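## Task

Locate the object whose underside reads A then G, left to right, and place it alone in the tray, lying flat on the tray floor. No other object may be in the tray or on the floor beside the table near it. Nothing counts unless every condition holds, and it must stay that way without the robot holding it.

## Robot and tools

Robot: two six-joint arms with parallel grippers, named left_arm and right_arm. The names are labels only, not image sides. The arms face each other across a table. left_arm's base sits at (-0.118, +0.529, +0.112) m and right_arm's at (-0.057, -0.422, +0.072) m.

Scene frame: the origin is the table centre, +z is up, the table top is at z = +0.020 m, and left_arm's base is on the +y side. Every gripper pose in a result uses this frame, with position in metres and orientation as quat_wxyz. end_effector_position is the point between the finger pads, about 3 to 4 cm behind the tips. The fingers point along the gripper's +x axis and close along its y axis. Printed positions can be off, more so when the arm is stretched far.

execute_actions takes an argument actions, a list holding at most one entry.
- Empty list []: nothing is commanded. It returns the state and includes pictures.
- Action {"rows": [...], "steps": n}: n is 4 to 15 (default 15), and each step lasts 1/30 s. Each row is one absolute joint-space target for both arms together: 14 numbers in this order: left_arm waist, shoulder, elbow, wrist pitch, wrist yaw, wrist roll, opening, then the same seven for right_arm. Give all 14 even if one arm stays still, repeating its current angles. Row k applies on step k, and the last row repeats for any remaining steps. Up to 15 rows are allowed.
- Wait {"steps": n}: n is up to 300 and nothing new is commanded.
- pictures (true/false) asks for the camera images with the result.

Joint numbers are absolute target angles in radians, on the same scale as the Joint positions line. Stated ranges per arm: waist -3.054 to 3.054, shoulder 0.000 to 3.142, elbow 0.000 to 2.356, wrist pitch -1.571 to 1.571, wrist yaw -1.571 to 1.571, wrist roll -3.142 to 3.142. A target more than 0.010 rad outside a range, and farther out than the current angle, gets the whole call refused, and nothing is sent. A target past the joint's real end is clipped to that end, and "joint sent to its limit" is reported, possibly for an earlier action.

Opening is a number from -1 to 1. +1 is fully open. Empty fingers close at about -0.80, and going lower changes nothing. Closing from fully open takes about 0.5 s or more. To hold something, command about 0.07 below the grip_measured reading. A smaller margin gives a lighter grip. Very thin parts (under about 3 mm) get less force.

Motion limits: each step's target is kept within a lead of the measured angle, 0.211 rad for waist, shoulder and elbow, 0.213 for wrist pitch, 0.267 for wrist yaw and 0.228 for wrist roll. Targets that would move a gripper more than 70 mm in one step are scaled back. Far moves therefore take several calls. Friction may leave a joint short of its target, or keep a small turn from happening at all, so check Joint positions after each move.

Timing: the simulation keeps running while you think and write. The last 4 steps of each action run after its result is returned. The arms keep heading to the last row until they settle or a step is HELD.

Result lines:
- The state line gives each arm's pose and velocities.
- Joint positions and Joint velocities list the six joints, then the finger-pad gap in metres (0.088 means fully open).
- grip_measured is the opening on the command scale. It can be off by about 1 mm, and reads narrower when squeezing, by up to 0.061.
- Joint torques and External joint torques show the contact load estimate, "no reading" if there is none.
- HELD marks steps on which your row was not sent.
- "joint command not followed" means the clearance check changed some joint targets.
- MOTOR HOT warns at 50 °C. OVER-TEMPERATURE FAULT means the arm is held until its motors cool, and it may go limp.
- TORQUE FAULT means a joint hit its load limit, and that arm stops for 10 s. Load limits in N m: waist 16.6, shoulder 20.6, elbow 20.5, wrist pitch 5.42, wrist yaw 5.4, wrist roll 5.07. A held object's weight adds to the load.

zoom_image(camera, region) gives a magnified crop of a camera's latest image. region is [x0, y0, x1, y1] in pixels, origin at top-left, at most 504x504. Cameras: cam_head_left, cam_head_right, cam_high, cam_low, cam_left_wrist, cam_right_wrist, all 504x504. Use it to read the letters on object undersides, for example from cam_low or after tilting an object.

read_manual(section="licences") returns licence text only.

finished_scene(scene) ends and grades the current scene, and the next task then appears. It cannot be undone. Pass the current scene's number. If you continue from a summary, first send an empty actions list to learn the scene and task.

Avoid:
- dropping objects or knocking them off the table, which fails the task
- letting the arms collide or press on each other
- hard pushes, slams and slips
- leaving the object held when you finish

Expect brief tugs on held parts. Release the object gently so it lies flat, then move clear before ending the scene.

Each tool is called as name(argument=value, ...), one argument or row to a line, values as JSON.

## Session

execute_actions(
  actions=[],
)

Scene clock: 0.00 s of 4730.00 s.
left_arm: end_effector_position=(+0.0265, +0.2470, +0.3645) grip_measured=-0.777 end_effector_quat_wxyz=(-0.320, +0.606, -0.588, -0.431) end_effector_velocity=(-0.002, +0.000, -0.001) end_effector_angular_velocity=(+0.010, +0.002, +0.002) | right_arm: end_effector_position=(+0.0322, +0.0361, +0.2782) grip_measured=-0.788 end_effector_quat_wxyz=(+0.556, -0.353, +0.159, +0.736) end_effector_velocity=(-0.000, -0.001, +0.001) end_effector_angular_velocity=(+0.000, +0.001, +0.008)
Joint positions: left_arm=[ 1.072  1.514  1.614 -1.328  0.308 -2.71   0.001] | right_arm=[-0.614  1.764  1.519 -0.586 -0.342 -0.575  0.   ]
Joint velocities: left_arm=[-0.007  0.002  0.002 -0.007 -0.007 -0.007  0.   ] | right_arm=[-0.002 -0.002  0.002 -0.007 -0.007 -0.007 -0.   ]
Joint torques (N m, as the arm reports them, + toward a larger angle): no reading
External joint torques (N m, as the arm's controller estimates them; a push from outside toward a larger angle lowers the number): no reading
Motor temperatures (°C, as the motors report them): left_arm=[23 26 25 24 26 24] | right_arm=[27 25 24 24 25 25]
Heat: left arm: hottest shoulder 26 °C (+0.0 °C/min); right arm: hottest waist 27 °C (+0.0 °C/min).

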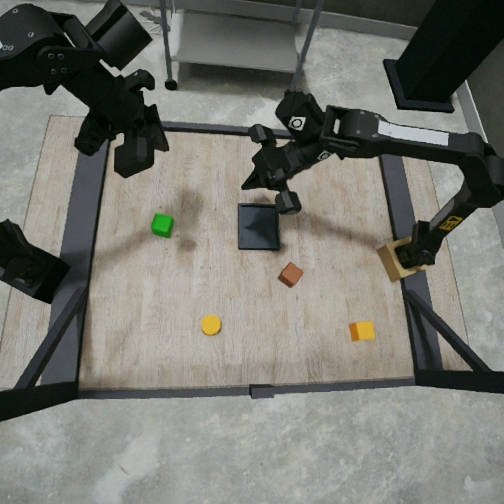

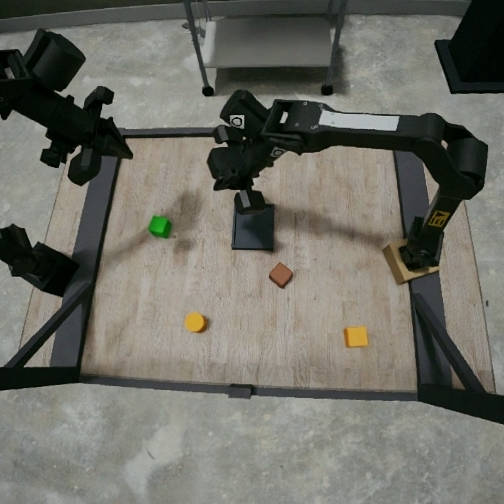

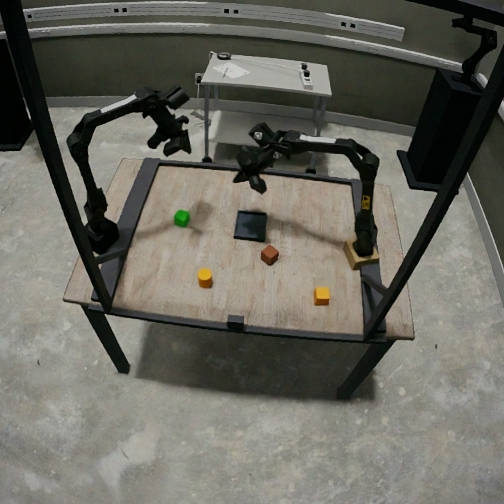

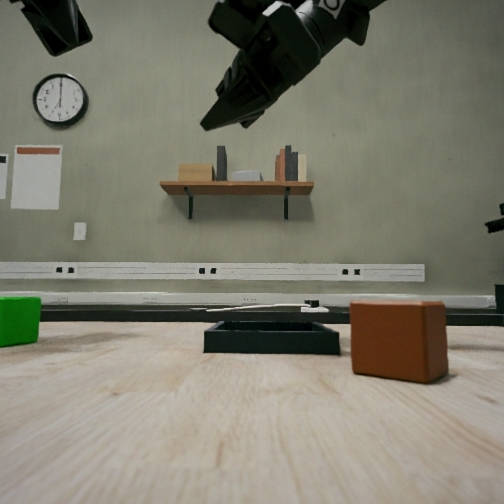

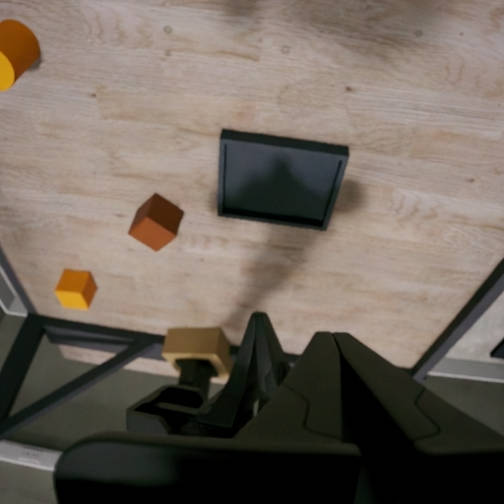

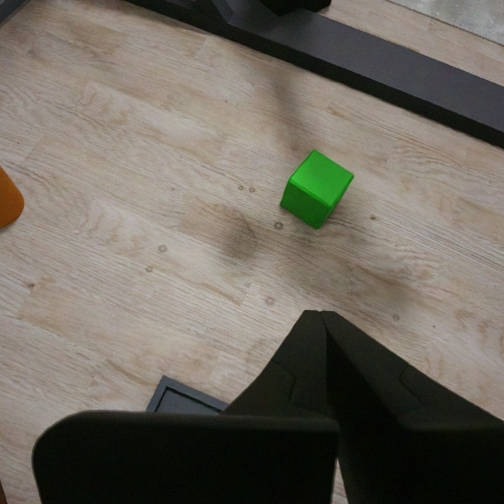

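execute_actions(
  actions=[
    {"rows": [[1.072,1.514,1.614,-1.328,0.308,-2.71,-0.8,-0.069,1.707,1.232,-1.095,0.0,0.0,1.0]], "steps": 15},
  ],
)

Scene clock: 1.63 s of 4730.00 s.
left_arm: end_effector_position=(+0.0265, +0.2470, +0.3645) grip_measured=-0.779 end_effector_quat_wxyz=(-0.320, +0.606, -0.588, -0.431) end_effector_velocity=(-0.001, +0.001, +0.001) end_effector_angular_velocity=(-0.002, +0.004, -0.007) | right_arm: end_effector_position=(-0.0793, -0.0806, +0.1674) grip_measured=+0.428 end_effector_quat_wxyz=(+0.474, -0.499, +0.414, +0.596) end_effector_velocity=(-0.410, -0.382, -0.142) end_effector_angular_velocity=(-1.584, -0.233, -0.080)
Joint positions: left_arm=[ 1.072  1.514  1.614 -1.328  0.308 -2.71   0.001] | right_arm=[-0.269  1.731  1.279 -0.965 -0.046 -0.159  0.06 ]
Joint velocities: left_arm=[ 0.002 -0.002  0.002 -0.007  0.007  0.007 -0.   ] | right_arm=[ 1.419 -0.022 -0.383 -1.165  0.388  1.458  0.175]
Joint torques (N m, as the arm reports them, + toward a larger angle): left_arm=[ 0.01 -4.71  7.68  0.96  0.21 -0.01] | right_arm=[  1.02 -10.95   5.21   0.29   0.05   0.08]
External joint torques (N m, as the arm's controller estimates them; a push from outside toward a larger angle lowers the number): left_arm=[ 0.03  1.1   1.44 -0.06  0.02  0.  ] | right_arm=[ 0.36 -2.89 -1.4  -0.45  0.15  0.09]
Motor temperatures (°C, as the motors report them): left_arm=[23 26 25 24 26 24] | right_arm=[27 26 24 24 25 25]
Heat: left arm: hottest shoulder 26 °C (+0.0 °C/min); right arm: hottest waist 27 °C (+0.0 °C/min).
Steps of this call (steps 1 to 38: nothing new was sent; steps 39 to 49: the first 11 steps of this action). Readings (joint positions):
39: left_arm=[1.072 1.514 1.614 -1.328 0.308 -2.710] | right_arm=[-0.608 1.762 1.508 -0.592 -0.316 -0.553]
40: left_arm=[1.072 1.514 1.614 -1.328 0.308 -2.710] | right_arm=[-0.590 1.751 1.487 -0.625 -0.269 -0.516]
42: left_arm=[1.072 1.514 1.614 -1.328 0.308 -2.710] | right_arm=[-0.532 1.733 1.430 -0.695 -0.198 -0.450]
46: left_arm=[1.072 1.514 1.614 -1.328 0.308 -2.710] | right_arm=[-0.396 1.732 1.328 -0.835 -0.095 -0.300]
49: the state above

execute_actions(
  actions=[
    {"steps": 20},
  ],
  pictures=true,
)

Scene clock: 2.30 s of 4730.00 s.
left_arm: end_effector_position=(+0.0265, +0.2470, +0.3645) grip_measured=-0.779 end_effector_quat_wxyz=(-0.320, +0.606, -0.588, -0.431) end_effector_velocity=(-0.003, +0.001, -0.000) end_effector_angular_velocity=(+0.003, +0.019, +0.015) | right_arm: end_effector_position=(-0.1309, -0.1273, +0.1594) grip_measured=+1.000 end_effector_quat_wxyz=(+0.434, -0.556, +0.436, +0.559) end_effector_velocity=(-0.001, +0.001, +0.001) end_effector_angular_velocity=(+0.010, +0.010, -0.010)
Joint positions: left_arm=[ 1.072  1.514  1.614 -1.328  0.308 -2.71   0.001] | right_arm=[-0.07   1.717  1.241 -1.093 -0.005 -0.003  0.088]
Joint velocities: left_arm=[-0.002 -0.002 -0.002 -0.007  0.007 -0.022 -0.   ] | right_arm=[-0.002 -0.007 -0.002  0.007 -0.007  0.007  0.   ]
Joint torques (N m, as the arm reports them, + toward a larger angle): left_arm=[-0.01 -4.68  7.68  0.96  0.22  0.  ] | right_arm=[ 0.08 -9.39  4.51  0.02  0.14  0.08]
External joint torques (N m, as the arm's controller estimates them; a push from outside toward a larger angle lowers the number): left_arm=[ 0.01  1.11  1.47 -0.05  0.03  0.01] | right_arm=[ 0.08 -2.57 -1.17 -0.33  0.15  0.08]
Motor temperatures (°C, as the motors report them): left_arm=[23 27 25 24 26 24] | right_arm=[27 26 25 24 25 25]
Heat: left arm: hottest shoulder 27 °C (+0.0 °C/min); right arm: hottest waist 27 °C (+0.0 °C/min).
Kept back: nothing.
Steps of this call (steps 1 to 4: the last 4 steps of your previous action; steps 5 to 20: the robot went on to your last target). Readings (joint positions):
1: left_arm=[1.072 1.514 1.614 -1.328 0.308 -2.710] | right_arm=[-0.219 1.731 1.267 -1.002 -0.034 -0.115]
2: left_arm=[1.072 1.514 1.614 -1.328 0.308 -2.710] | right_arm=[-0.170 1.729 1.257 -1.031 -0.027 -0.081]
4: left_arm=[1.072 1.514 1.614 -1.328 0.308 -2.710] | right_arm=[-0.097 1.727 1.246 -1.064 -0.022 -0.042]
8: left_arm=[1.072 1.514 1.614 -1.328 0.308 -2.710] | right_arm=[-0.070 1.719 1.242 -1.086 -0.008 -0.012]
20: the state above

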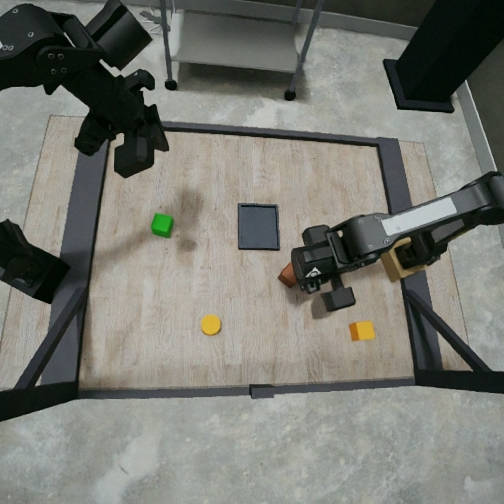

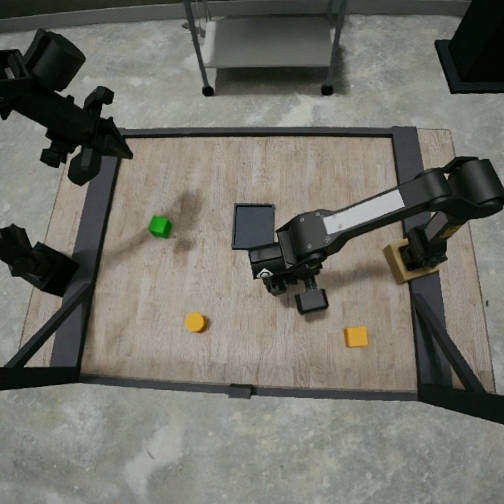

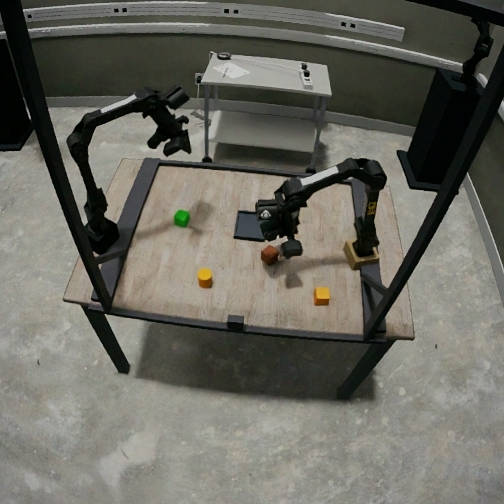

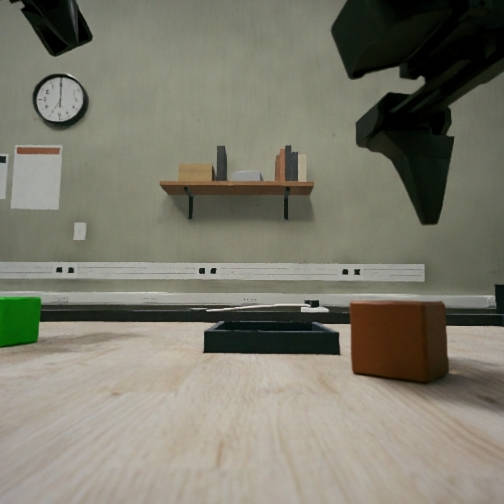

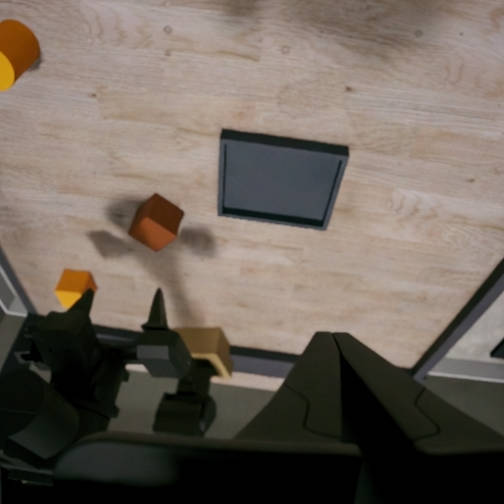

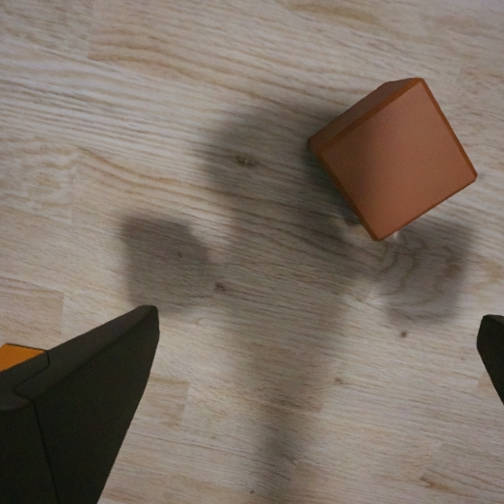

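execute_actions(
  actions=[
    {"rows": [[1.072,1.514,1.614,-1.328,0.308,-2.71,-0.8,-0.1855,1.8915,1.3374,-1.0167,0.0,-0.635,1.0]], "steps": 15},
  ],
)

execute_actions(
  actions=[
    {"steps": 15},
  ],
  pictures=true,
)

Scene clock: 3.70 s of 4730.00 s.
left_arm: end_effector_position=(+0.0265, +0.2470, +0.3645) grip_measured=-0.779 end_effector_quat_wxyz=(-0.320, +0.606, -0.588, -0.431) end_effector_velocity=(-0.003, +0.001, -0.000) end_effector_angular_velocity=(+0.002, +0.013, +0.002) | right_arm: end_effector_position=(-0.1000, -0.0854, +0.1314) grip_measured=+1.000 end_effector_quat_wxyz=(+0.297, -0.642, +0.298, +0.642) end_effector_velocity=(-0.004, +0.025, +0.016) end_effector_angular_velocity=(+0.089, +0.020, +0.606)
Joint positions: left_arm=[ 1.072  1.514  1.614 -1.328  0.308 -2.71   0.001] | right_arm=[-0.187  1.878  1.326 -1.02  -0.001 -0.576  0.088]
Joint velocities: left_arm=[-0.002 -0.002 -0.002 -0.007  0.007 -0.007  0.   ] | right_arm=[-0.002  0.002  0.071  0.022 -0.007 -0.608  0.   ]
Joint torques (N m, as the arm reports them, + toward a larger angle): left_arm=[ 0.02 -4.72  7.7   0.95  0.21  0.  ] | right_arm=[ 0.15 -8.07  5.95  0.17  0.   -0.14]
External joint torques (N m, as the arm's controller estimates them; a push from outside toward a larger angle lowers the number): left_arm=[ 0.01  1.01  1.52 -0.07  0.02  0.01] | right_arm=[ 0.32 -0.25  0.49 -0.16  0.02 -0.12]
Motor temperatures (°C, as the motors report them): left_arm=[23 27 25 24 26 24] | right_arm=[27 26 25 24 25 25]
Heat: left arm: hottest shoulder 27 °C (+0.0 °C/min); right arm: hottest waist 27 °C (+0.0 °C/min).
Steps of this call (steps 1 to 15: the robot went on to your last target; steps 16 to 31: nothing new was sent; steps 32 to 42: the first 11 steps of this action). Readings (joint positions):
32: left_arm=[1.072 1.514 1.614 -1.328 0.308 -2.710] | right_arm=[-0.076 1.734 1.250 -1.094 -0.005 -0.041]
33: left_arm=[1.072 1.514 1.614 -1.328 0.308 -2.710] | right_arm=[-0.095 1.761 1.273 -1.074 -0.005 -0.106]
35: left_arm=[1.072 1.514 1.614 -1.328 0.308 -2.710] | right_arm=[-0.144 1.827 1.314 -1.026 -0.004 -0.225]
39: left_arm=[1.072 1.514 1.614 -1.328 0.308 -2.710] | right_arm=[-0.187 1.876 1.320 -1.024 -0.001 -0.467]
42: the state above

Scene clock: 4.20 s of 4730.00 s.
left_arm: end_effector_position=(+0.0265, +0.2470, +0.3645) grip_measured=-0.779 end_effector_quat_wxyz=(-0.320, +0.606, -0.588, -0.431) end_effector_velocity=(+0.000, +0.004, -0.000) end_effector_angular_velocity=(+0.014, -0.019, -0.002) | right_arm: end_effector_position=(-0.1003, -0.0835, +0.1325) grip_measured=+1.000 end_effector_quat_wxyz=(+0.281, -0.648, +0.278, +0.651) end_effector_velocity=(-0.000, +0.001, +0.000) end_effector_angular_velocity=(+0.006, +0.008, +0.005)
Joint positions: left_arm=[ 1.072  1.514  1.614 -1.328  0.308 -2.71   0.001] | right_arm=[-0.187  1.878  1.331 -1.018 -0.001 -0.632  0.088]
Joint velocities: left_arm=[-0.002 -0.007 -0.002 -0.007 -0.022  0.007 -0.   ] | right_arm=[-0.002 -0.002 -0.002  0.007 -0.007 -0.007  0.   ]
Joint torques (N m, as the arm reports them, + toward a larger angle): left_arm=[-0.04 -4.72  7.64  0.96  0.22  0.  ] | right_arm=[ 0.09 -7.8   6.14  0.19  0.   -0.06]
External joint torques (N m, as the arm's controller estimates them; a push from outside toward a larger angle lowers the number): left_arm=[-0.05  1.11  1.39 -0.07  0.04  0.  ] | right_arm=[ 0.09  0.03  0.59 -0.16  0.04 -0.06]
Motor temperatures (°C, as the motors report them): left_arm=[23 27 26 24 26 24] | right_arm=[27 26 25 24 25 25]
Heat: left arm: hottest shoulder 27 °C (+0.0 °C/min); right arm: hottest waist 27 °C (+0.0 °C/min).
Kept back: nothing.
Steps of this call (steps 1 to 4: the last 4 steps of your previous action; steps 5 to 15: the robot went on to your last target). Readings (joint positions):
1: left_arm=[1.072 1.514 1.614 -1.328 0.308 -2.710] | right_arm=[-0.187 1.878 1.328 -1.019 -0.001 -0.592]
2: left_arm=[1.072 1.514 1.614 -1.328 0.308 -2.710] | right_arm=[-0.187 1.878 1.330 -1.018 -0.001 -0.604]
4: left_arm=[1.072 1.514 1.614 -1.328 0.308 -2.710] | right_arm=[-0.187 1.878 1.331 -1.018 -0.001 -0.618]
8: left_arm=[1.072 1.514 1.614 -1.328 0.308 -2.710] | right_arm=[-0.187 1.878 1.331 -1.018 -0.001 -0.629]
15: the state above

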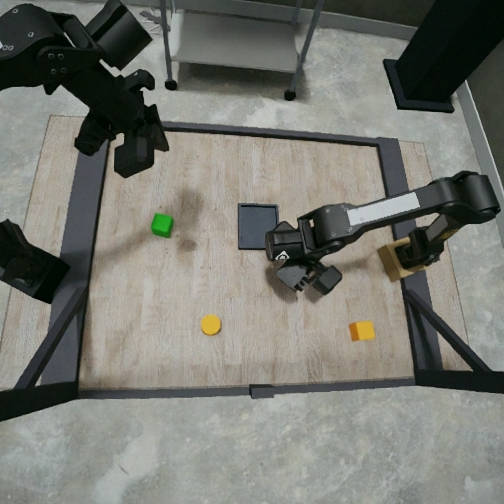

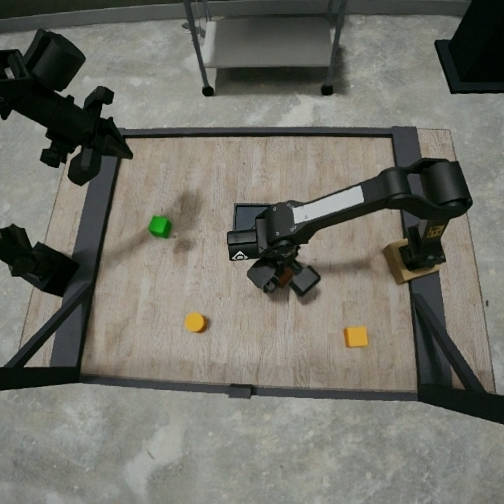

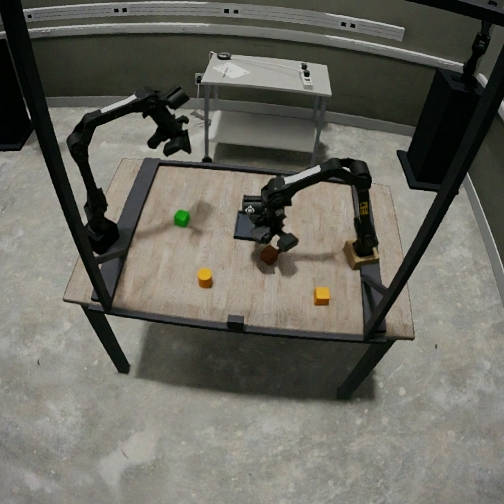

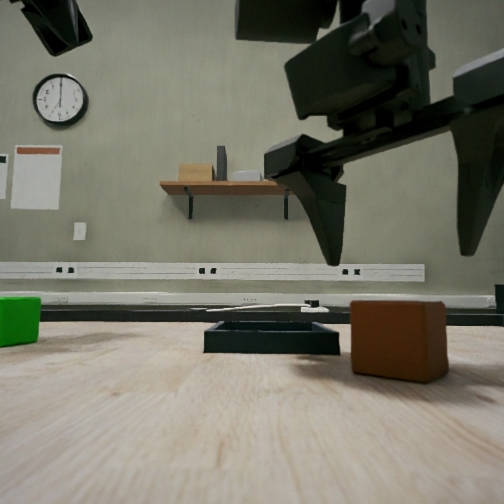

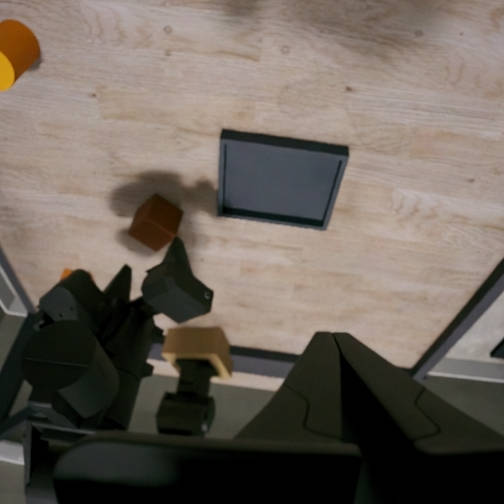

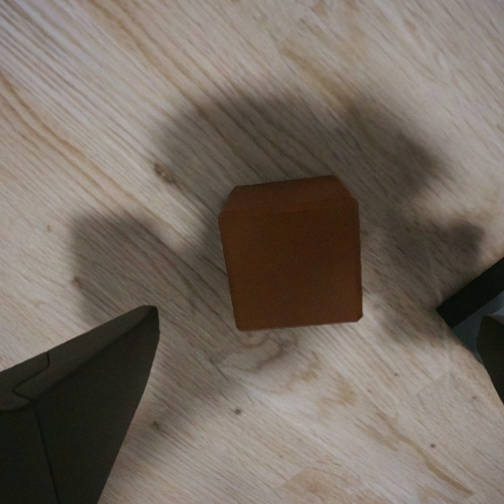

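execute_actions(
  actions=[
    {"rows": [[1.072,1.514,1.614,-1.328,0.308,-2.71,-0.8,-0.168,1.9953,1.2047,-0.7802,0.0,-0.635,0.65]], "steps": 15},
  ],
)

execute_actions(
  actions=[
    {"steps": 15},
  ],
  pictures=true,
)

Scene clock: 5.27 s of 4730.00 s.
left_arm: end_effector_position=(+0.0265, +0.2470, +0.3645) grip_measured=-0.779 end_effector_quat_wxyz=(-0.320, +0.606, -0.588, -0.431) end_effector_velocity=(+0.001, +0.002, +0.000) end_effector_angular_velocity=(+0.014, -0.019, -0.002) | right_arm: end_effector_position=(-0.1062, -0.0814, +0.0675) grip_measured=+0.661 end_effector_quat_wxyz=(+0.274, -0.651, +0.273, +0.653) end_effector_velocity=(-0.006, +0.025, +0.003) end_effector_angular_velocity=(+0.106, +0.037, +0.005)
Joint positions: left_arm=[ 1.072  1.514  1.614 -1.328  0.308 -2.71   0.001] | right_arm=[-0.17   1.992  1.208 -0.785 -0.001 -0.633  0.071]
Joint velocities: left_arm=[-0.002 -0.002  0.002 -0.007 -0.022  0.007 -0.   ] | right_arm=[-0.002 -0.002  0.012  0.095 -0.022 -0.007 -0.005]
Joint torques (N m, as the arm reports them, + toward a larger angle): left_arm=[-0.02 -4.72  7.69  0.96  0.21  0.  ] | right_arm=[ 0.17 -9.27  4.52 -0.02 -0.01 -0.11]
External joint torques (N m, as the arm's controller estimates them; a push from outside toward a larger angle lowers the number): left_arm=[-0.03  1.06  1.47 -0.06  0.03  0.01] | right_arm=[ 0.12 -1.1  -0.35 -0.26  0.04 -0.11]
Motor temperatures (°C, as the motors report them): left_arm=[23 27 26 24 26 24] | right_arm=[27 26 25 24 25 25]
Heat: left arm: hottest shoulder 27 °C (+11.4 °C/min); right arm: hottest waist 27 °C (+0.0 °C/min).
Steps of this call (steps 1 to 15: the robot went on to your last target; steps 16 to 21: nothing new was sent; steps 22 to 32: the first 11 steps of this action). Readings (joint positions):
22: left_arm=[1.072 1.514 1.614 -1.328 0.308 -2.710] | right_arm=[-0.186 1.888 1.316 -0.987 -0.001 -0.633]
23: left_arm=[1.072 1.514 1.614 -1.328 0.308 -2.710] | right_arm=[-0.184 1.897 1.294 -0.917 -0.001 -0.633]
25: left_arm=[1.072 1.514 1.614 -1.328 0.308 -2.710] | right_arm=[-0.177 1.941 1.261 -0.843 -0.001 -0.633]
29: left_arm=[1.072 1.514 1.614 -1.328 0.308 -2.710] | right_arm=[-0.170 1.991 1.210 -0.802 -0.001 -0.633]
32: the state above

Scene clock: 5.77 s of 4730.00 s.
left_arm: end_effector_position=(+0.0265, +0.2470, +0.3645) grip_measured=-0.779 end_effector_quat_wxyz=(-0.320, +0.606, -0.588, -0.431) end_effector_velocity=(-0.001, +0.002, +0.001) end_effector_angular_velocity=(+0.007, +0.005, +0.020) | right_arm: end_effector_position=(-0.1063, -0.0806, +0.0675) grip_measured=+0.653 end_effector_quat_wxyz=(+0.275, -0.651, +0.272, +0.653) end_effector_velocity=(+0.000, -0.004, -0.002) end_effector_angular_velocity=(-0.018, +0.005, +0.020)
Joint positions: left_arm=[ 1.072  1.514  1.614 -1.328  0.308 -2.71   0.001] | right_arm=[-0.17   1.992  1.208 -0.781 -0.001 -0.633  0.071]
Joint velocities: left_arm=[-0.002 -0.007 -0.002 -0.007 -0.007 -0.022 -0.   ] | right_arm=[-0.002  0.002 -0.007 -0.007 -0.007 -0.022 -0.   ]
Joint torques (N m, as the arm reports them, + toward a larger angle): left_arm=[ 0.03 -4.76  7.68  0.95  0.21  0.01] | right_arm=[ 0.18 -9.29  4.61  0.14 -0.01 -0.11]
External joint torques (N m, as the arm's controller estimates them; a push from outside toward a larger angle lowers the number): left_arm=[ 0.    1.08  1.44 -0.07  0.03  0.01] | right_arm=[ 0.14 -1.16 -0.4  -0.2   0.04 -0.11]
Motor temperatures (°C, as the motors report them): left_arm=[23 27 26 24 26 24] | right_arm=[27 26 25 24 25 25]
Heat: left arm: hottest shoulder 27 °C (+10.4 °C/min); right arm: hottest waist 27 °C (+0.0 °C/min).
Kept back: nothing.
Steps of this call (steps 1 to 4: the last 4 steps of your previous action; steps 5 to 15: the robot went on to your last target). Readings (joint positions):
1: left_arm=[1.072 1.514 1.614 -1.328 0.308 -2.710] | right_arm=[-0.170 1.992 1.208 -0.783 -0.001 -0.633]
2: left_arm=[1.072 1.514 1.614 -1.328 0.308 -2.710] | right_arm=[-0.170 1.992 1.208 -0.783 -0.001 -0.633]
4: left_arm=[1.072 1.514 1.614 -1.328 0.308 -2.710] | right_arm=[-0.170 1.992 1.208 -0.783 -0.001 -0.633]
8: left_arm=[1.072 1.514 1.614 -1.328 0.308 -2.710] | right_arm=[-0.170 1.992 1.208 -0.781 -0.001 -0.633]
15: the state above
All arms were judged still, so your last target was given up. Only a new action makes them travel on or press farther. Fingers that are still opening or closing keep moving.

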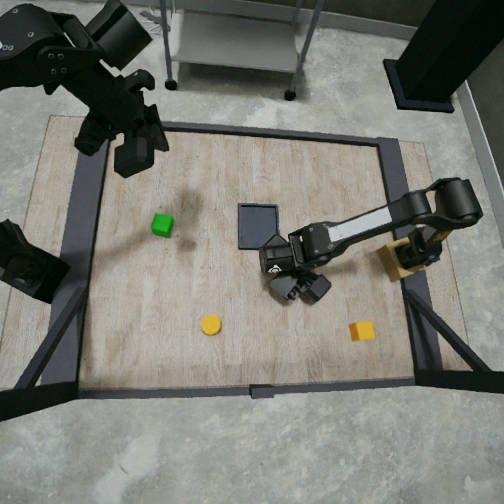

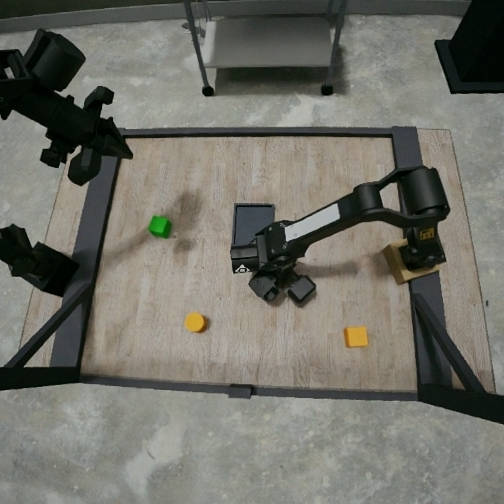

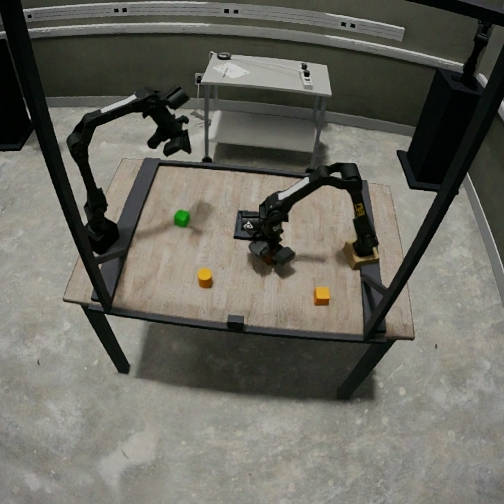

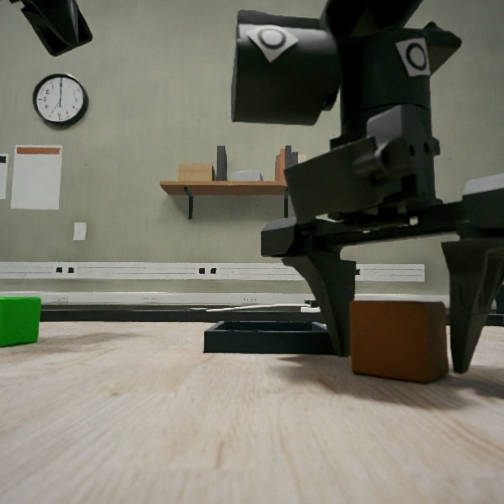

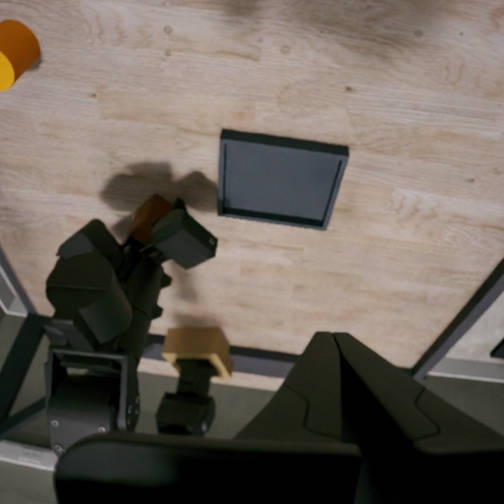

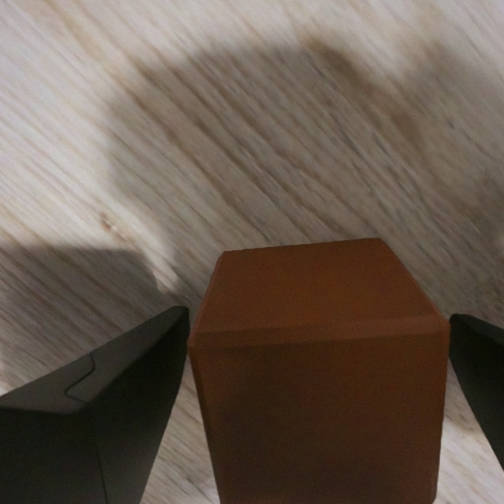

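execute_actions(
  actions=[
    {"rows": [[1.072,1.514,1.614,-1.328,0.308,-2.71,-0.8,-0.168,1.9953,1.2047,-0.7802,0.0,-0.635,0.1]], "steps": 15},
  ],
)

Scene clock: 6.40 s of 4730.00 s.
left_arm: end_effector_position=(+0.0265, +0.2470, +0.3645) grip_measured=-0.779 end_effector_quat_wxyz=(-0.320, +0.606, -0.588, -0.431) end_effector_velocity=(-0.003, +0.001, +0.001) end_effector_angular_velocity=(-0.002, +0.010, +0.002) | right_arm: end_effector_position=(-0.1063, -0.0806, +0.0675) grip_measured=+0.123 end_effector_quat_wxyz=(+0.275, -0.651, +0.272, +0.653) end_effector_velocity=(+0.002, -0.003, +0.001) end_effector_angular_velocity=(-0.018, +0.005, -0.015)
Joint positions: left_arm=[ 1.072  1.514  1.614 -1.328  0.308 -2.71   0.001] | right_arm=[-0.17   1.992  1.208 -0.781 -0.001 -0.633  0.045]
Joint velocities: left_arm=[-0.002 -0.007 -0.002 -0.007  0.007 -0.007 -0.   ] | right_arm=[-0.007 -0.002  0.002 -0.022 -0.007  0.007 -0.005]
Joint torques (N m, as the arm reports them, + toward a larger angle): left_arm=[ 0.02 -4.69  7.65  0.95  0.21  0.  ] | right_arm=[ 0.17 -9.38  4.45  0.15 -0.01 -0.1 ]
External joint torques (N m, as the arm's controller estimates them; a push from outside toward a larger angle lowers the number): left_arm=[ 0.03  1.17  1.39 -0.07  0.02  0.01] | right_arm=[ 0.26 -1.19 -0.59 -0.19  0.03 -0.1 ]
Motor temperatures (°C, as the motors report them): left_arm=[23 27 26 24 26 24] | right_arm=[27 27 25 24 25 25]
Heat: left arm: hottest shoulder 27 °C (+9.4 °C/min); right arm: hottest waist 27 °C (+0.0 °C/min).
Steps of this call (steps 1 to 8: nothing new was sent; steps 9 to 19: the first 11 steps of this action). Readings (joint positions):
9: left_arm=[1.072 1.514 1.614 -1.328 0.308 -2.710] | right_arm=[-0.170 1.992 1.208 -0.781 -0.001 -0.633]
10: left_arm=[1.072 1.514 1.614 -1.328 0.308 -2.710] | right_arm=[-0.170 1.992 1.208 -0.781 -0.001 -0.633]
12: left_arm=[1.072 1.514 1.614 -1.328 0.308 -2.710] | right_arm=[-0.170 1.992 1.208 -0.781 -0.001 -0.633]
16: left_arm=[1.072 1.514 1.614 -1.328 0.308 -2.710] | right_arm=[-0.170 1.992 1.208 -0.781 -0.001 -0.633]
19: the state above

execute_actions(
  actions=[
    {"rows": [[1.072,1.514,1.614,-1.328,0.308,-2.71,-0.8,-0.168,1.9953,1.2047,-0.7802,0.0,-0.635,0.02]], "steps": 10},
  ],
)

Scene clock: 6.73 s of 4730.00 s.
left_arm: end_effector_position=(+0.0265, +0.2470, +0.3645) grip_measured=-0.779 end_effector_quat_wxyz=(-0.320, +0.606, -0.588, -0.431) end_effector_velocity=(-0.003, +0.001, -0.003) end_effector_angular_velocity=(+0.011, +0.025, +0.015) | right_arm: end_effector_position=(-0.1063, -0.0806, +0.0675) grip_measured=+0.097 end_effector_quat_wxyz=(+0.275, -0.651, +0.272, +0.653) end_effector_velocity=(+0.004, -0.002, +0.000) end_effector_angular_velocity=(-0.006, -0.008, -0.000)
Joint positions: left_arm=[ 1.072  1.514  1.614 -1.328  0.308 -2.71   0.001] | right_arm=[-0.17   1.992  1.208 -0.781 -0.001 -0.633  0.044]
Joint velocities: left_arm=[-0.002  0.002 -0.007 -0.007  0.007 -0.022  0.   ] | right_arm=[-0.007 -0.002 -0.002 -0.007  0.007 -0.007 -0.   ]
Joint torques (N m, as the arm reports them, + toward a larger angle): left_arm=[ 0.02 -4.7   7.67  0.96  0.2   0.  ] | right_arm=[ 0.18 -9.33  4.46  0.15 -0.01 -0.1 ]
External joint torques (N m, as the arm's controller estimates them; a push from outside toward a larger angle lowers the number): left_arm=[ 0.04  1.    1.52 -0.05  0.02  0.01] | right_arm=[ 0.23 -1.17 -0.55 -0.18  0.03 -0.1 ]
Motor temperatures (°C, as the motors report them): left_arm=[23 27 26 24 26 24] | right_arm=[27 27 25 24 25 25]
Heat: left arm: hottest shoulder 27 °C (+8.9 °C/min); right arm: hottest waist 27 °C (+0.0 °C/min).
Steps of this call (steps 1 to 4: the last 4 steps of your previous action; steps 5 to 10: the first 6 steps of this action). Readings (joint positions):
5: left_arm=[1.072 1.514 1.614 -1.328 0.308 -2.710] | right_arm=[-0.170 1.992 1.208 -0.781 -0.001 -0.633]
6: left_arm=[1.072 1.514 1.614 -1.328 0.308 -2.710] | right_arm=[-0.170 1.992 1.208 -0.781 -0.001 -0.633]
8: left_arm=[1.072 1.514 1.614 -1.328 0.308 -2.710] | right_arm=[-0.170 1.992 1.208 -0.781 -0.001 -0.633]
10: the state above

execute_actions(
  actions=[
    {"rows": [[1.072,1.514,1.614,-1.328,0.308,-2.71,-0.8,-0.168,1.8915,1.3374,-1.0167,0.0,-0.635,0.02]], "steps": 12},
  ],
)

execute_actions(
  actions=[
    {"rows": [[1.072,1.514,1.614,-1.328,0.308,-2.71,-0.8,-0.437,2.1296,1.3608,-0.802,-1.2,-0.635,0.02]], "steps": 15},
  ],
)

execute_actions(
  actions=[
    {"steps": 20},
  ],
  pictures=true,
)

Scene clock: 8.10 s of 4730.00 s.
left_arm: end_effector_position=(+0.0265, +0.2470, +0.3645) grip_measured=-0.779 end_effector_quat_wxyz=(-0.320, +0.606, -0.588, -0.431) end_effector_velocity=(+0.000, +0.003, -0.002) end_effector_angular_velocity=(+0.014, +0.005, +0.011) | right_arm: end_effector_position=(-0.1065, -0.0793, +0.1282) grip_measured=+0.097 end_effector_quat_wxyz=(+0.278, -0.649, +0.269, +0.655) end_effector_velocity=(-0.002, +0.003, +0.084) end_effector_angular_velocity=(+0.093, +0.021, +0.025)
Joint positions: left_arm=[ 1.072  1.514  1.614 -1.328  0.308 -2.71   0.001] | right_arm=[-0.17   1.893  1.333 -0.996 -0.001 -0.633  0.044]
Joint velocities: left_arm=[ 0.002 -0.002 -0.007 -0.007 -0.007 -0.007 -0.   ] | right_arm=[ 0.002 -0.164  0.129 -0.198 -0.007 -0.022 -0.   ]
Joint torques (N m, as the arm reports them, + toward a larger angle): left_arm=[ 0.03 -4.71  7.66  0.95  0.21  0.01] | right_arm=[ 0.17 -8.36  4.54 -0.12 -0.01 -0.1 ]
External joint torques (N m, as the arm's controller estimates them; a push from outside toward a larger angle lowers the number): left_arm=[ 0.01  1.04  1.47 -0.07  0.03  0.01] | right_arm=[ 0.12 -2.25  0.29 -0.3   0.03 -0.09]
Motor temperatures (°C, as the motors report them): left_arm=[23 27 26 24 26 24] | right_arm=[27 27 25 24 25 25]
Heat: left arm: hottest shoulder 27 °C (+7.4 °C/min); right arm: hottest waist 27 °C (+0.0 °C/min).
Steps of this call (steps 1 to 4: the last 4 steps of your previous action; steps 5 to 15: the robot went on to your last target; steps 16 to 33: nothing new was sent; steps 34 to 41: the first 8 steps of this action). Readings (joint positions):
34: left_arm=[1.072 1.514 1.614 -1.328 0.308 -2.710] | right_arm=[-0.170 1.986 1.223 -0.813 -0.001 -0.633]
35: left_arm=[1.072 1.514 1.614 -1.328 0.308 -2.710] | right_arm=[-0.170 1.982 1.247 -0.880 -0.001 -0.633]
37: left_arm=[1.072 1.514 1.614 -1.328 0.308 -2.710] | right_arm=[-0.170 1.948 1.282 -0.950 -0.001 -0.633]
41: the state above

Scene clock: 8.60 s of 4730.00 s.
left_arm: end_effector_position=(+0.0265, +0.2470, +0.3645) grip_measured=-0.779 end_effector_quat_wxyz=(-0.320, +0.606, -0.588, -0.431) end_effector_velocity=(-0.003, +0.001, -0.000) end_effector_angular_velocity=(+0.002, +0.013, +0.002) | right_arm: end_effector_position=(-0.1021, -0.0346, +0.0956) grip_measured=+0.097 end_effector_quat_wxyz=(+0.245, -0.343, +0.431, +0.798) end_effector_velocity=(-0.279, +0.025, +0.208) end_effector_angular_velocity=(+0.297, +2.096, +0.136)
Joint positions: left_arm=[ 1.072  1.514  1.614 -1.328  0.308 -2.71   0.001] | right_arm=[-0.452  2.114  1.36  -0.808 -0.71  -0.634  0.044]
Joint velocities: left_arm=[-0.002 -0.002 -0.002 -0.007  0.007 -0.007 -0.   ] | right_arm=[ 0.1   -0.002 -0.002 -0.007 -2.117 -0.022 -0.   ]
Joint torques (N m, as the arm reports them, + toward a larger angle): left_arm=[-0.02 -4.69  7.68  0.95  0.21  0.01] | right_arm=[ 0.89 -9.08  5.01  0.18 -0.54 -0.08]
External joint torques (N m, as the arm's controller estimates them; a push from outside toward a larger angle lowers the number): left_arm=[ 0.03  1.1   1.46 -0.08  0.02  0.02] | right_arm=[ 0.07  0.06 -0.02 -0.13 -0.01 -0.04]
Motor temperatures (°C, as the motors report them): left_arm=[23 27 26 24 26 24] | right_arm=[27 27 25 24 25 25]
Heat: left arm: hottest shoulder 27 °C (+7.0 °C/min); right arm: hottest waist 27 °C (+0.0 °C/min).
Steps of this call (steps 1 to 4: the last 4 steps of your previous action; steps 5 to 15: the first 11 steps of this action). Readings (joint positions):
5: left_arm=[1.072 1.514 1.614 -1.328 0.308 -2.710] | right_arm=[-0.179 1.907 1.336 -1.000 -0.035 -0.634]
6: left_arm=[1.072 1.514 1.614 -1.328 0.308 -2.710] | right_arm=[-0.207 1.931 1.343 -0.948 -0.107 -0.634]
8: left_arm=[1.072 1.514 1.614 -1.328 0.308 -2.710] | right_arm=[-0.290 2.010 1.366 -0.864 -0.233 -0.634]
12: left_arm=[1.072 1.514 1.614 -1.328 0.308 -2.710] | right_arm=[-0.437 2.110 1.360 -0.825 -0.502 -0.634]
15: the state above

Scene clock: 9.27 s of 4730.00 s.
left_arm: end_effector_position=(+0.0265, +0.2470, +0.3645) grip_measured=-0.779 end_effector_quat_wxyz=(-0.320, +0.606, -0.588, -0.431) end_effector_velocity=(-0.002, +0.002, +0.003) end_effector_angular_velocity=(-0.006, +0.007, +0.007) | right_arm: end_effector_position=(-0.1506, -0.0304, +0.1536) grip_measured=+0.097 end_effector_quat_wxyz=(+0.138, -0.140, +0.447, +0.872) end_effector_velocity=(-0.001, +0.001, +0.002) end_effector_angular_velocity=(+0.033, +0.003, +0.011)
Joint positions: left_arm=[ 1.072  1.514  1.614 -1.328  0.308 -2.71   0.001] | right_arm=[-0.434  2.116  1.36  -0.803 -1.194 -0.634  0.044]
Joint velocities: left_arm=[ 0.002 -0.007  0.002 -0.007  0.007 -0.007  0.   ] | right_arm=[ 0.002 -0.002  0.002  0.007 -0.007 -0.022 -0.   ]
Joint torques (N m, as the arm reports them, + toward a larger angle): left_arm=[ 0.02 -4.72  7.68  0.96  0.21  0.  ] | right_arm=[-0.22 -9.    4.96  0.19 -0.73 -0.08]
External joint torques (N m, as the arm's controller estimates them; a push from outside toward a larger angle lowers the number): left_arm=[ 0.04  1.15  1.4  -0.07  0.02  0.01] | right_arm=[-0.21  0.17 -0.22 -0.17 -0.04 -0.04]
Motor temperatures (°C, as the motors report them): left_arm=[23 27 26 24 26 24] | right_arm=[27 27 25 24 25 25]
Heat: left arm: hottest shoulder 27 °C (+6.5 °C/min); right arm: hottest waist 27 °C (+0.0 °C/min).
Kept back: nothing.
Steps of this call (steps 1 to 4: the last 4 steps of your previous action; steps 5 to 20: the robot went on to your last target). Readings (joint positions):
1: left_arm=[1.072 1.514 1.614 -1.328 0.308 -2.710] | right_arm=[-0.447 2.114 1.360 -0.807 -0.781 -0.634]
2: left_arm=[1.072 1.514 1.614 -1.328 0.308 -2.710] | right_arm=[-0.443 2.114 1.360 -0.806 -0.851 -0.634]
4: left_arm=[1.072 1.514 1.614 -1.328 0.308 -2.710] | right_arm=[-0.436 2.115 1.360 -0.805 -0.990 -0.634]
8: left_arm=[1.072 1.514 1.614 -1.328 0.308 -2.710] | right_arm=[-0.434 2.115 1.360 -0.803 -1.146 -0.634]
20: the state above

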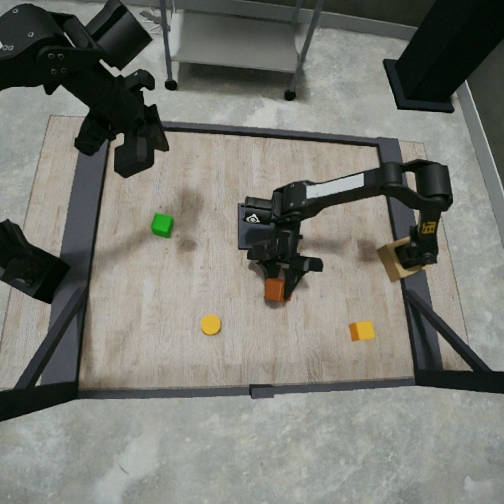

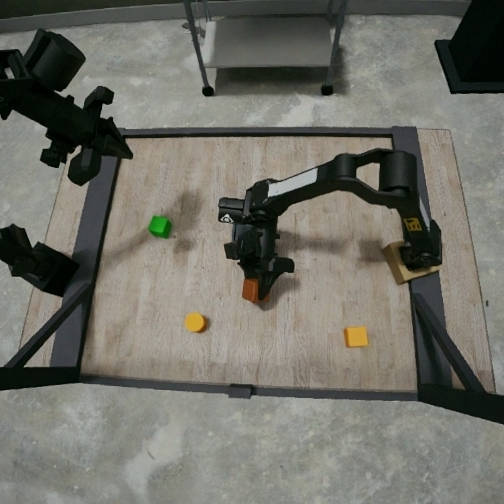

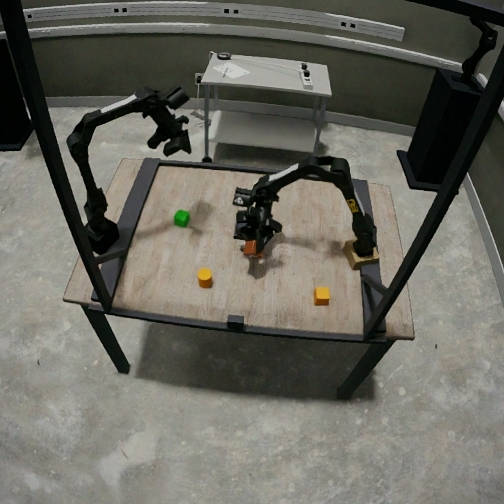

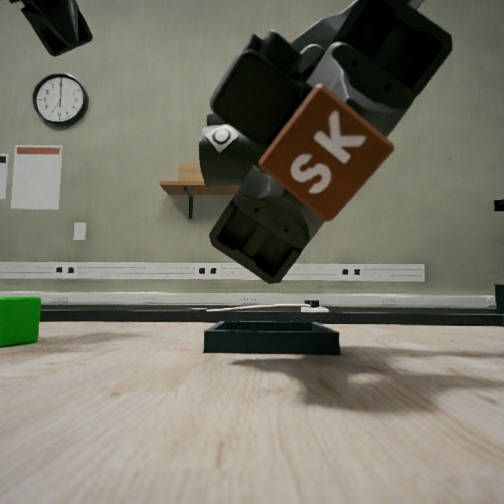

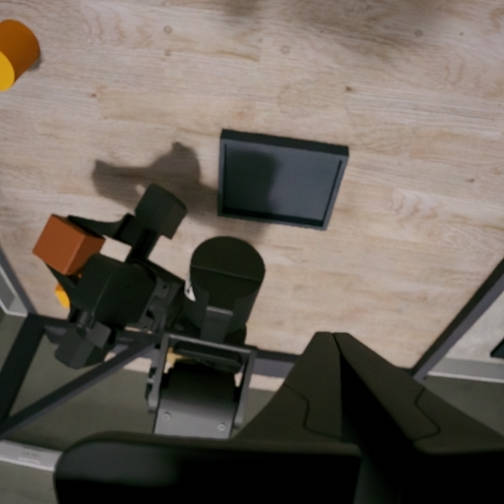

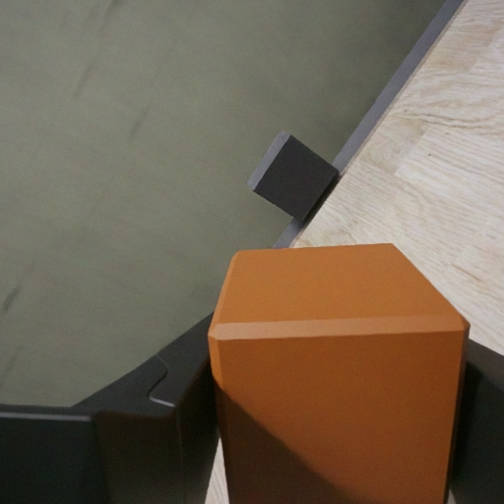

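execute_actions(
  actions=[
    {"rows": [[1.072,1.514,1.614,-1.328,0.308,-2.71,-0.8,-0.168,1.8915,1.3374,-1.0167,0.0,-0.635,0.02]], "steps": 15},
  ],
)

execute_actions(
  actions=[
    {"steps": 12},
  ],
)

execute_actions(
  actions=[
    {"rows": [[1.072,1.514,1.614,-1.328,0.308,-2.71,-0.8,-0.168,1.992,1.209,-0.785,0.0,-0.635,0.02]], "steps": 15},
  ],
)

execute_actions(
  actions=[
    {"steps": 8},
  ],
)

Scene clock: 9.83 s of 4730.00 s.
left_arm: end_effector_position=(+0.0265, +0.2470, +0.3645) grip_measured=-0.779 end_effector_quat_wxyz=(-0.320, +0.606, -0.588, -0.431) end_effector_velocity=(+0.001, -0.000, +0.000) end_effector_angular_velocity=(-0.002, -0.013, -0.007) | right_arm: end_effector_position=(-0.1822, -0.0909, +0.1491) grip_measured=+0.097 end_effector_quat_wxyz=(+0.173, -0.484, +0.345, +0.785) end_effector_velocity=(+0.322, +0.047, -0.154) end_effector_angular_velocity=(+0.270, -2.116, -0.148)
Joint positions: left_arm=[ 1.072  1.514  1.614 -1.328  0.308 -2.71   0.001] | right_arm=[-0.156  1.893  1.345 -1.008 -0.495 -0.635  0.044]
Joint velocities: left_arm=[-0.002 -0.002 -0.002  0.007 -0.007  0.007  0.   ] | right_arm=[-0.125 -0.002 -0.007 -0.066  2.132 -0.007 -0.   ]
Joint torques (N m, as the arm reports them, + toward a larger angle): left_arm=[ 0.02 -4.73  7.69  0.95  0.21 -0.01] | right_arm=[-0.55 -9.6   4.67 -0.02 -0.17 -0.07]
External joint torques (N m, as the arm's controller estimates them; a push from outside toward a larger angle lowers the number): left_arm=[ 0.03  1.06  1.45 -0.09  0.03  0.  ] | right_arm=[-0.11 -1.47 -0.98 -0.38  0.21 -0.06]
Motor temperatures (°C, as the motors report them): left_arm=[23 27 26 24 26 24] | right_arm=[27 27 25 24 25 25]
Heat: left arm: hottest shoulder 27 °C (+6.1 °C/min); right arm: hottest waist 27 °C (+0.0 °C/min).
Steps of this call (steps 1 to 6: the robot went on to your last target; steps 7 to 17: the first 11 steps of this action). Readings (joint positions):
7: left_arm=[1.072 1.514 1.614 -1.328 0.308 -2.710] | right_arm=[-0.428 2.103 1.360 -0.822 -1.164 -0.635]
8: left_arm=[1.072 1.514 1.614 -1.328 0.308 -2.710] | right_arm=[-0.406 2.080 1.356 -0.870 -1.096 -0.635]
10: left_arm=[1.072 1.514 1.614 -1.328 0.308 -2.710] | right_arm=[-0.323 2.013 1.345 -0.938 -0.971 -0.635]
14: left_arm=[1.072 1.514 1.614 -1.328 0.308 -2.710] | right_arm=[-0.164 1.904 1.345 -0.997 -0.707 -0.635]
17: the state above

Scene clock: 10.23 s of 4730.00 s.
left_arm: end_effector_position=(+0.0265, +0.2470, +0.3645) grip_measured=-0.779 end_effector_quat_wxyz=(-0.320, +0.606, -0.588, -0.431) end_effector_velocity=(-0.001, +0.001, -0.002) end_effector_angular_velocity=(+0.014, +0.005, +0.007) | right_arm: end_effector_position=(-0.1089, -0.0812, +0.1304) grip_measured=+0.097 end_effector_quat_wxyz=(+0.271, -0.646, +0.274, +0.658) end_effector_velocity=(+0.022, -0.002, -0.000) end_effector_angular_velocity=(-0.001, -0.141, +0.019)
Joint positions: left_arm=[ 1.072  1.514  1.614 -1.328  0.308 -2.71   0.001] | right_arm=[-0.17   1.893  1.342 -1.015 -0.017 -0.635  0.044]
Joint velocities: left_arm=[-0.002  0.002 -0.002 -0.007 -0.007 -0.007  0.   ] | right_arm=[-0.002 -0.002 -0.002 -0.022  0.139 -0.022 -0.   ]
Joint torques (N m, as the arm reports them, + toward a larger angle): left_arm=[ 0.   -4.74  7.7   0.96  0.21 -0.01] | right_arm=[ 0.15 -9.74  4.89  0.02  0.06 -0.05]
External joint torques (N m, as the arm's controller estimates them; a push from outside toward a larger angle lowers the number): left_arm=[-0.01  0.96  1.55 -0.05  0.03  0.  ] | right_arm=[ 0.11 -1.76 -0.63 -0.3   0.12 -0.05]
Motor temperatures (°C, as the motors report them): left_arm=[23 27 26 24 26 24] | right_arm=[27 27 25 24 25 25]
Heat: left arm: hottest shoulder 27 °C (+5.9 °C/min); right arm: hottest waist 27 °C (+0.0 °C/min).
Kept back: nothing.
Steps of this call (steps 1 to 4: the last 4 steps of your previous action; steps 5 to 12: the robot went on to your last target). Readings (joint positions):
1: left_arm=[1.072 1.514 1.614 -1.328 0.308 -2.710] | right_arm=[-0.160 1.893 1.344 -1.010 -0.423 -0.635]
2: left_arm=[1.072 1.514 1.614 -1.328 0.308 -2.710] | right_arm=[-0.164 1.893 1.343 -1.013 -0.352 -0.635]
4: left_arm=[1.072 1.514 1.614 -1.328 0.308 -2.710] | right_arm=[-0.168 1.893 1.342 -1.014 -0.212 -0.635]
8: left_arm=[1.072 1.514 1.614 -1.328 0.308 -2.710] | right_arm=[-0.170 1.893 1.342 -1.015 -0.054 -0.635]
12: the state above

Scene clock: 10.60 s of 4730.00 s.
left_arm: end_effector_position=(+0.0265, +0.2470, +0.3645) grip_measured=-0.779 end_effector_quat_wxyz=(-0.320, +0.606, -0.588, -0.431) end_effector_velocity=(-0.003, +0.001, -0.000) end_effector_angular_velocity=(+0.002, +0.013, +0.002) | right_arm: end_effector_position=(-0.1073, -0.0802, +0.0699) grip_measured=+0.097 end_effector_quat_wxyz=(+0.274, -0.649, +0.271, +0.655) end_effector_velocity=(-0.001, +0.016, +0.001) end_effector_angular_velocity=(+0.069, +0.017, +0.015)
Joint positions: left_arm=[ 1.072  1.514  1.614 -1.328  0.308 -2.71   0.001] | right_arm=[-0.17   1.988  1.213 -0.788 -0.005 -0.635  0.044]
Joint velocities: left_arm=[-0.002 -0.002 -0.002 -0.007  0.007 -0.007 -0.   ] | right_arm=[-0.007 -0.002  0.002  0.066 -0.007 -0.022 -0.   ]
Joint torques (N m, as the arm reports them, + toward a larger angle): left_arm=[ 0.01 -4.71  7.67  0.95  0.22  0.01] | right_arm=[ 0.11 -9.43  4.49 -0.07  0.12 -0.04]
External joint torques (N m, as the arm's controller estimates them; a push from outside toward a larger angle lowers the number): left_arm=[ 0.02  1.07  1.43 -0.08  0.03  0.01] | right_arm=[ 0.2  -1.34 -0.26 -0.25  0.15 -0.04]
Motor temperatures (°C, as the motors report them): left_arm=[23 27 26 24 26 24] | right_arm=[27 27 25 24 25 25]
Heat: left arm: hottest shoulder 27 °C (+5.7 °C/min); right arm: hottest waist 27 °C (+0.0 °C/min).
Steps of this call (steps 1 to 11: the first 11 steps of this action). Readings (joint positions):
1: left_arm=[1.072 1.514 1.614 -1.328 0.308 -2.710] | right_arm=[-0.170 1.900 1.326 -0.984 -0.014 -0.635]
2: left_arm=[1.072 1.514 1.614 -1.328 0.308 -2.710] | right_arm=[-0.170 1.905 1.300 -0.917 -0.011 -0.635]
4: left_arm=[1.072 1.514 1.614 -1.328 0.308 -2.710] | right_arm=[-0.170 1.940 1.264 -0.847 -0.007 -0.635]
8: left_arm=[1.072 1.514 1.614 -1.328 0.308 -2.710] | right_arm=[-0.170 1.988 1.214 -0.807 -0.005 -0.635]
11: the state above

Scene clock: 10.87 s of 4730.00 s.
left_arm: end_effector_position=(+0.0265, +0.2470, +0.3645) grip_measured=-0.779 end_effector_quat_wxyz=(-0.320, +0.606, -0.588, -0.431) end_effector_velocity=(-0.003, +0.001, -0.000) end_effector_angular_velocity=(+0.002, +0.013, +0.002) | right_arm: end_effector_position=(-0.1073, -0.0797, +0.0699) grip_measured=+0.097 end_effector_quat_wxyz=(+0.275, -0.649, +0.271, +0.656) end_effector_velocity=(-0.000, -0.001, +0.001) end_effector_angular_velocity=(-0.003, +0.007, +0.020)
Joint positions: left_arm=[ 1.072  1.514  1.614 -1.328  0.308 -2.71   0.001] | right_arm=[-0.17   1.988  1.213 -0.786 -0.005 -0.635  0.044]
Joint velocities: left_arm=[-0.002 -0.002 -0.002 -0.007  0.007 -0.007  0.   ] | right_arm=[-0.002 -0.002  0.002 -0.007 -0.007 -0.022 -0.   ]
Joint torques (N m, as the arm reports them, + toward a larger angle): left_arm=[-0.02 -4.73  7.68  0.96  0.21  0.01] | right_arm=[ 0.12 -9.23  4.57  0.13  0.11 -0.04]
External joint torques (N m, as the arm's controller estimates them; a push from outside toward a larger angle lowers the number): left_arm=[-0.01  1.05  1.46 -0.07  0.02  0.01] | right_arm=[ 0.11 -1.05 -0.54 -0.23  0.15 -0.04]
Motor temperatures (°C, as the motors report them): left_arm=[23 27 26 24 26 24] | right_arm=[27 27 25 24 25 25]
Heat: left arm: hottest shoulder 27 °C (+5.5 °C/min); right arm: hottest waist 27 °C (+0.0 °C/min).
Kept back: nothing.
Steps of this call (steps 1 to 4: the last 4 steps of your previous action; steps 5 to 8: the robot went on to your last target). Readings (joint positions):
1: left_arm=[1.072 1.514 1.614 -1.328 0.308 -2.710] | right_arm=[-0.170 1.988 1.213 -0.788 -0.005 -0.635]
2: left_arm=[1.072 1.514 1.614 -1.328 0.308 -2.710] | right_arm=[-0.170 1.988 1.213 -0.788 -0.005 -0.635]
4: left_arm=[1.072 1.514 1.614 -1.328 0.308 -2.710] | right_arm=[-0.170 1.988 1.213 -0.788 -0.005 -0.635]
8: the state above


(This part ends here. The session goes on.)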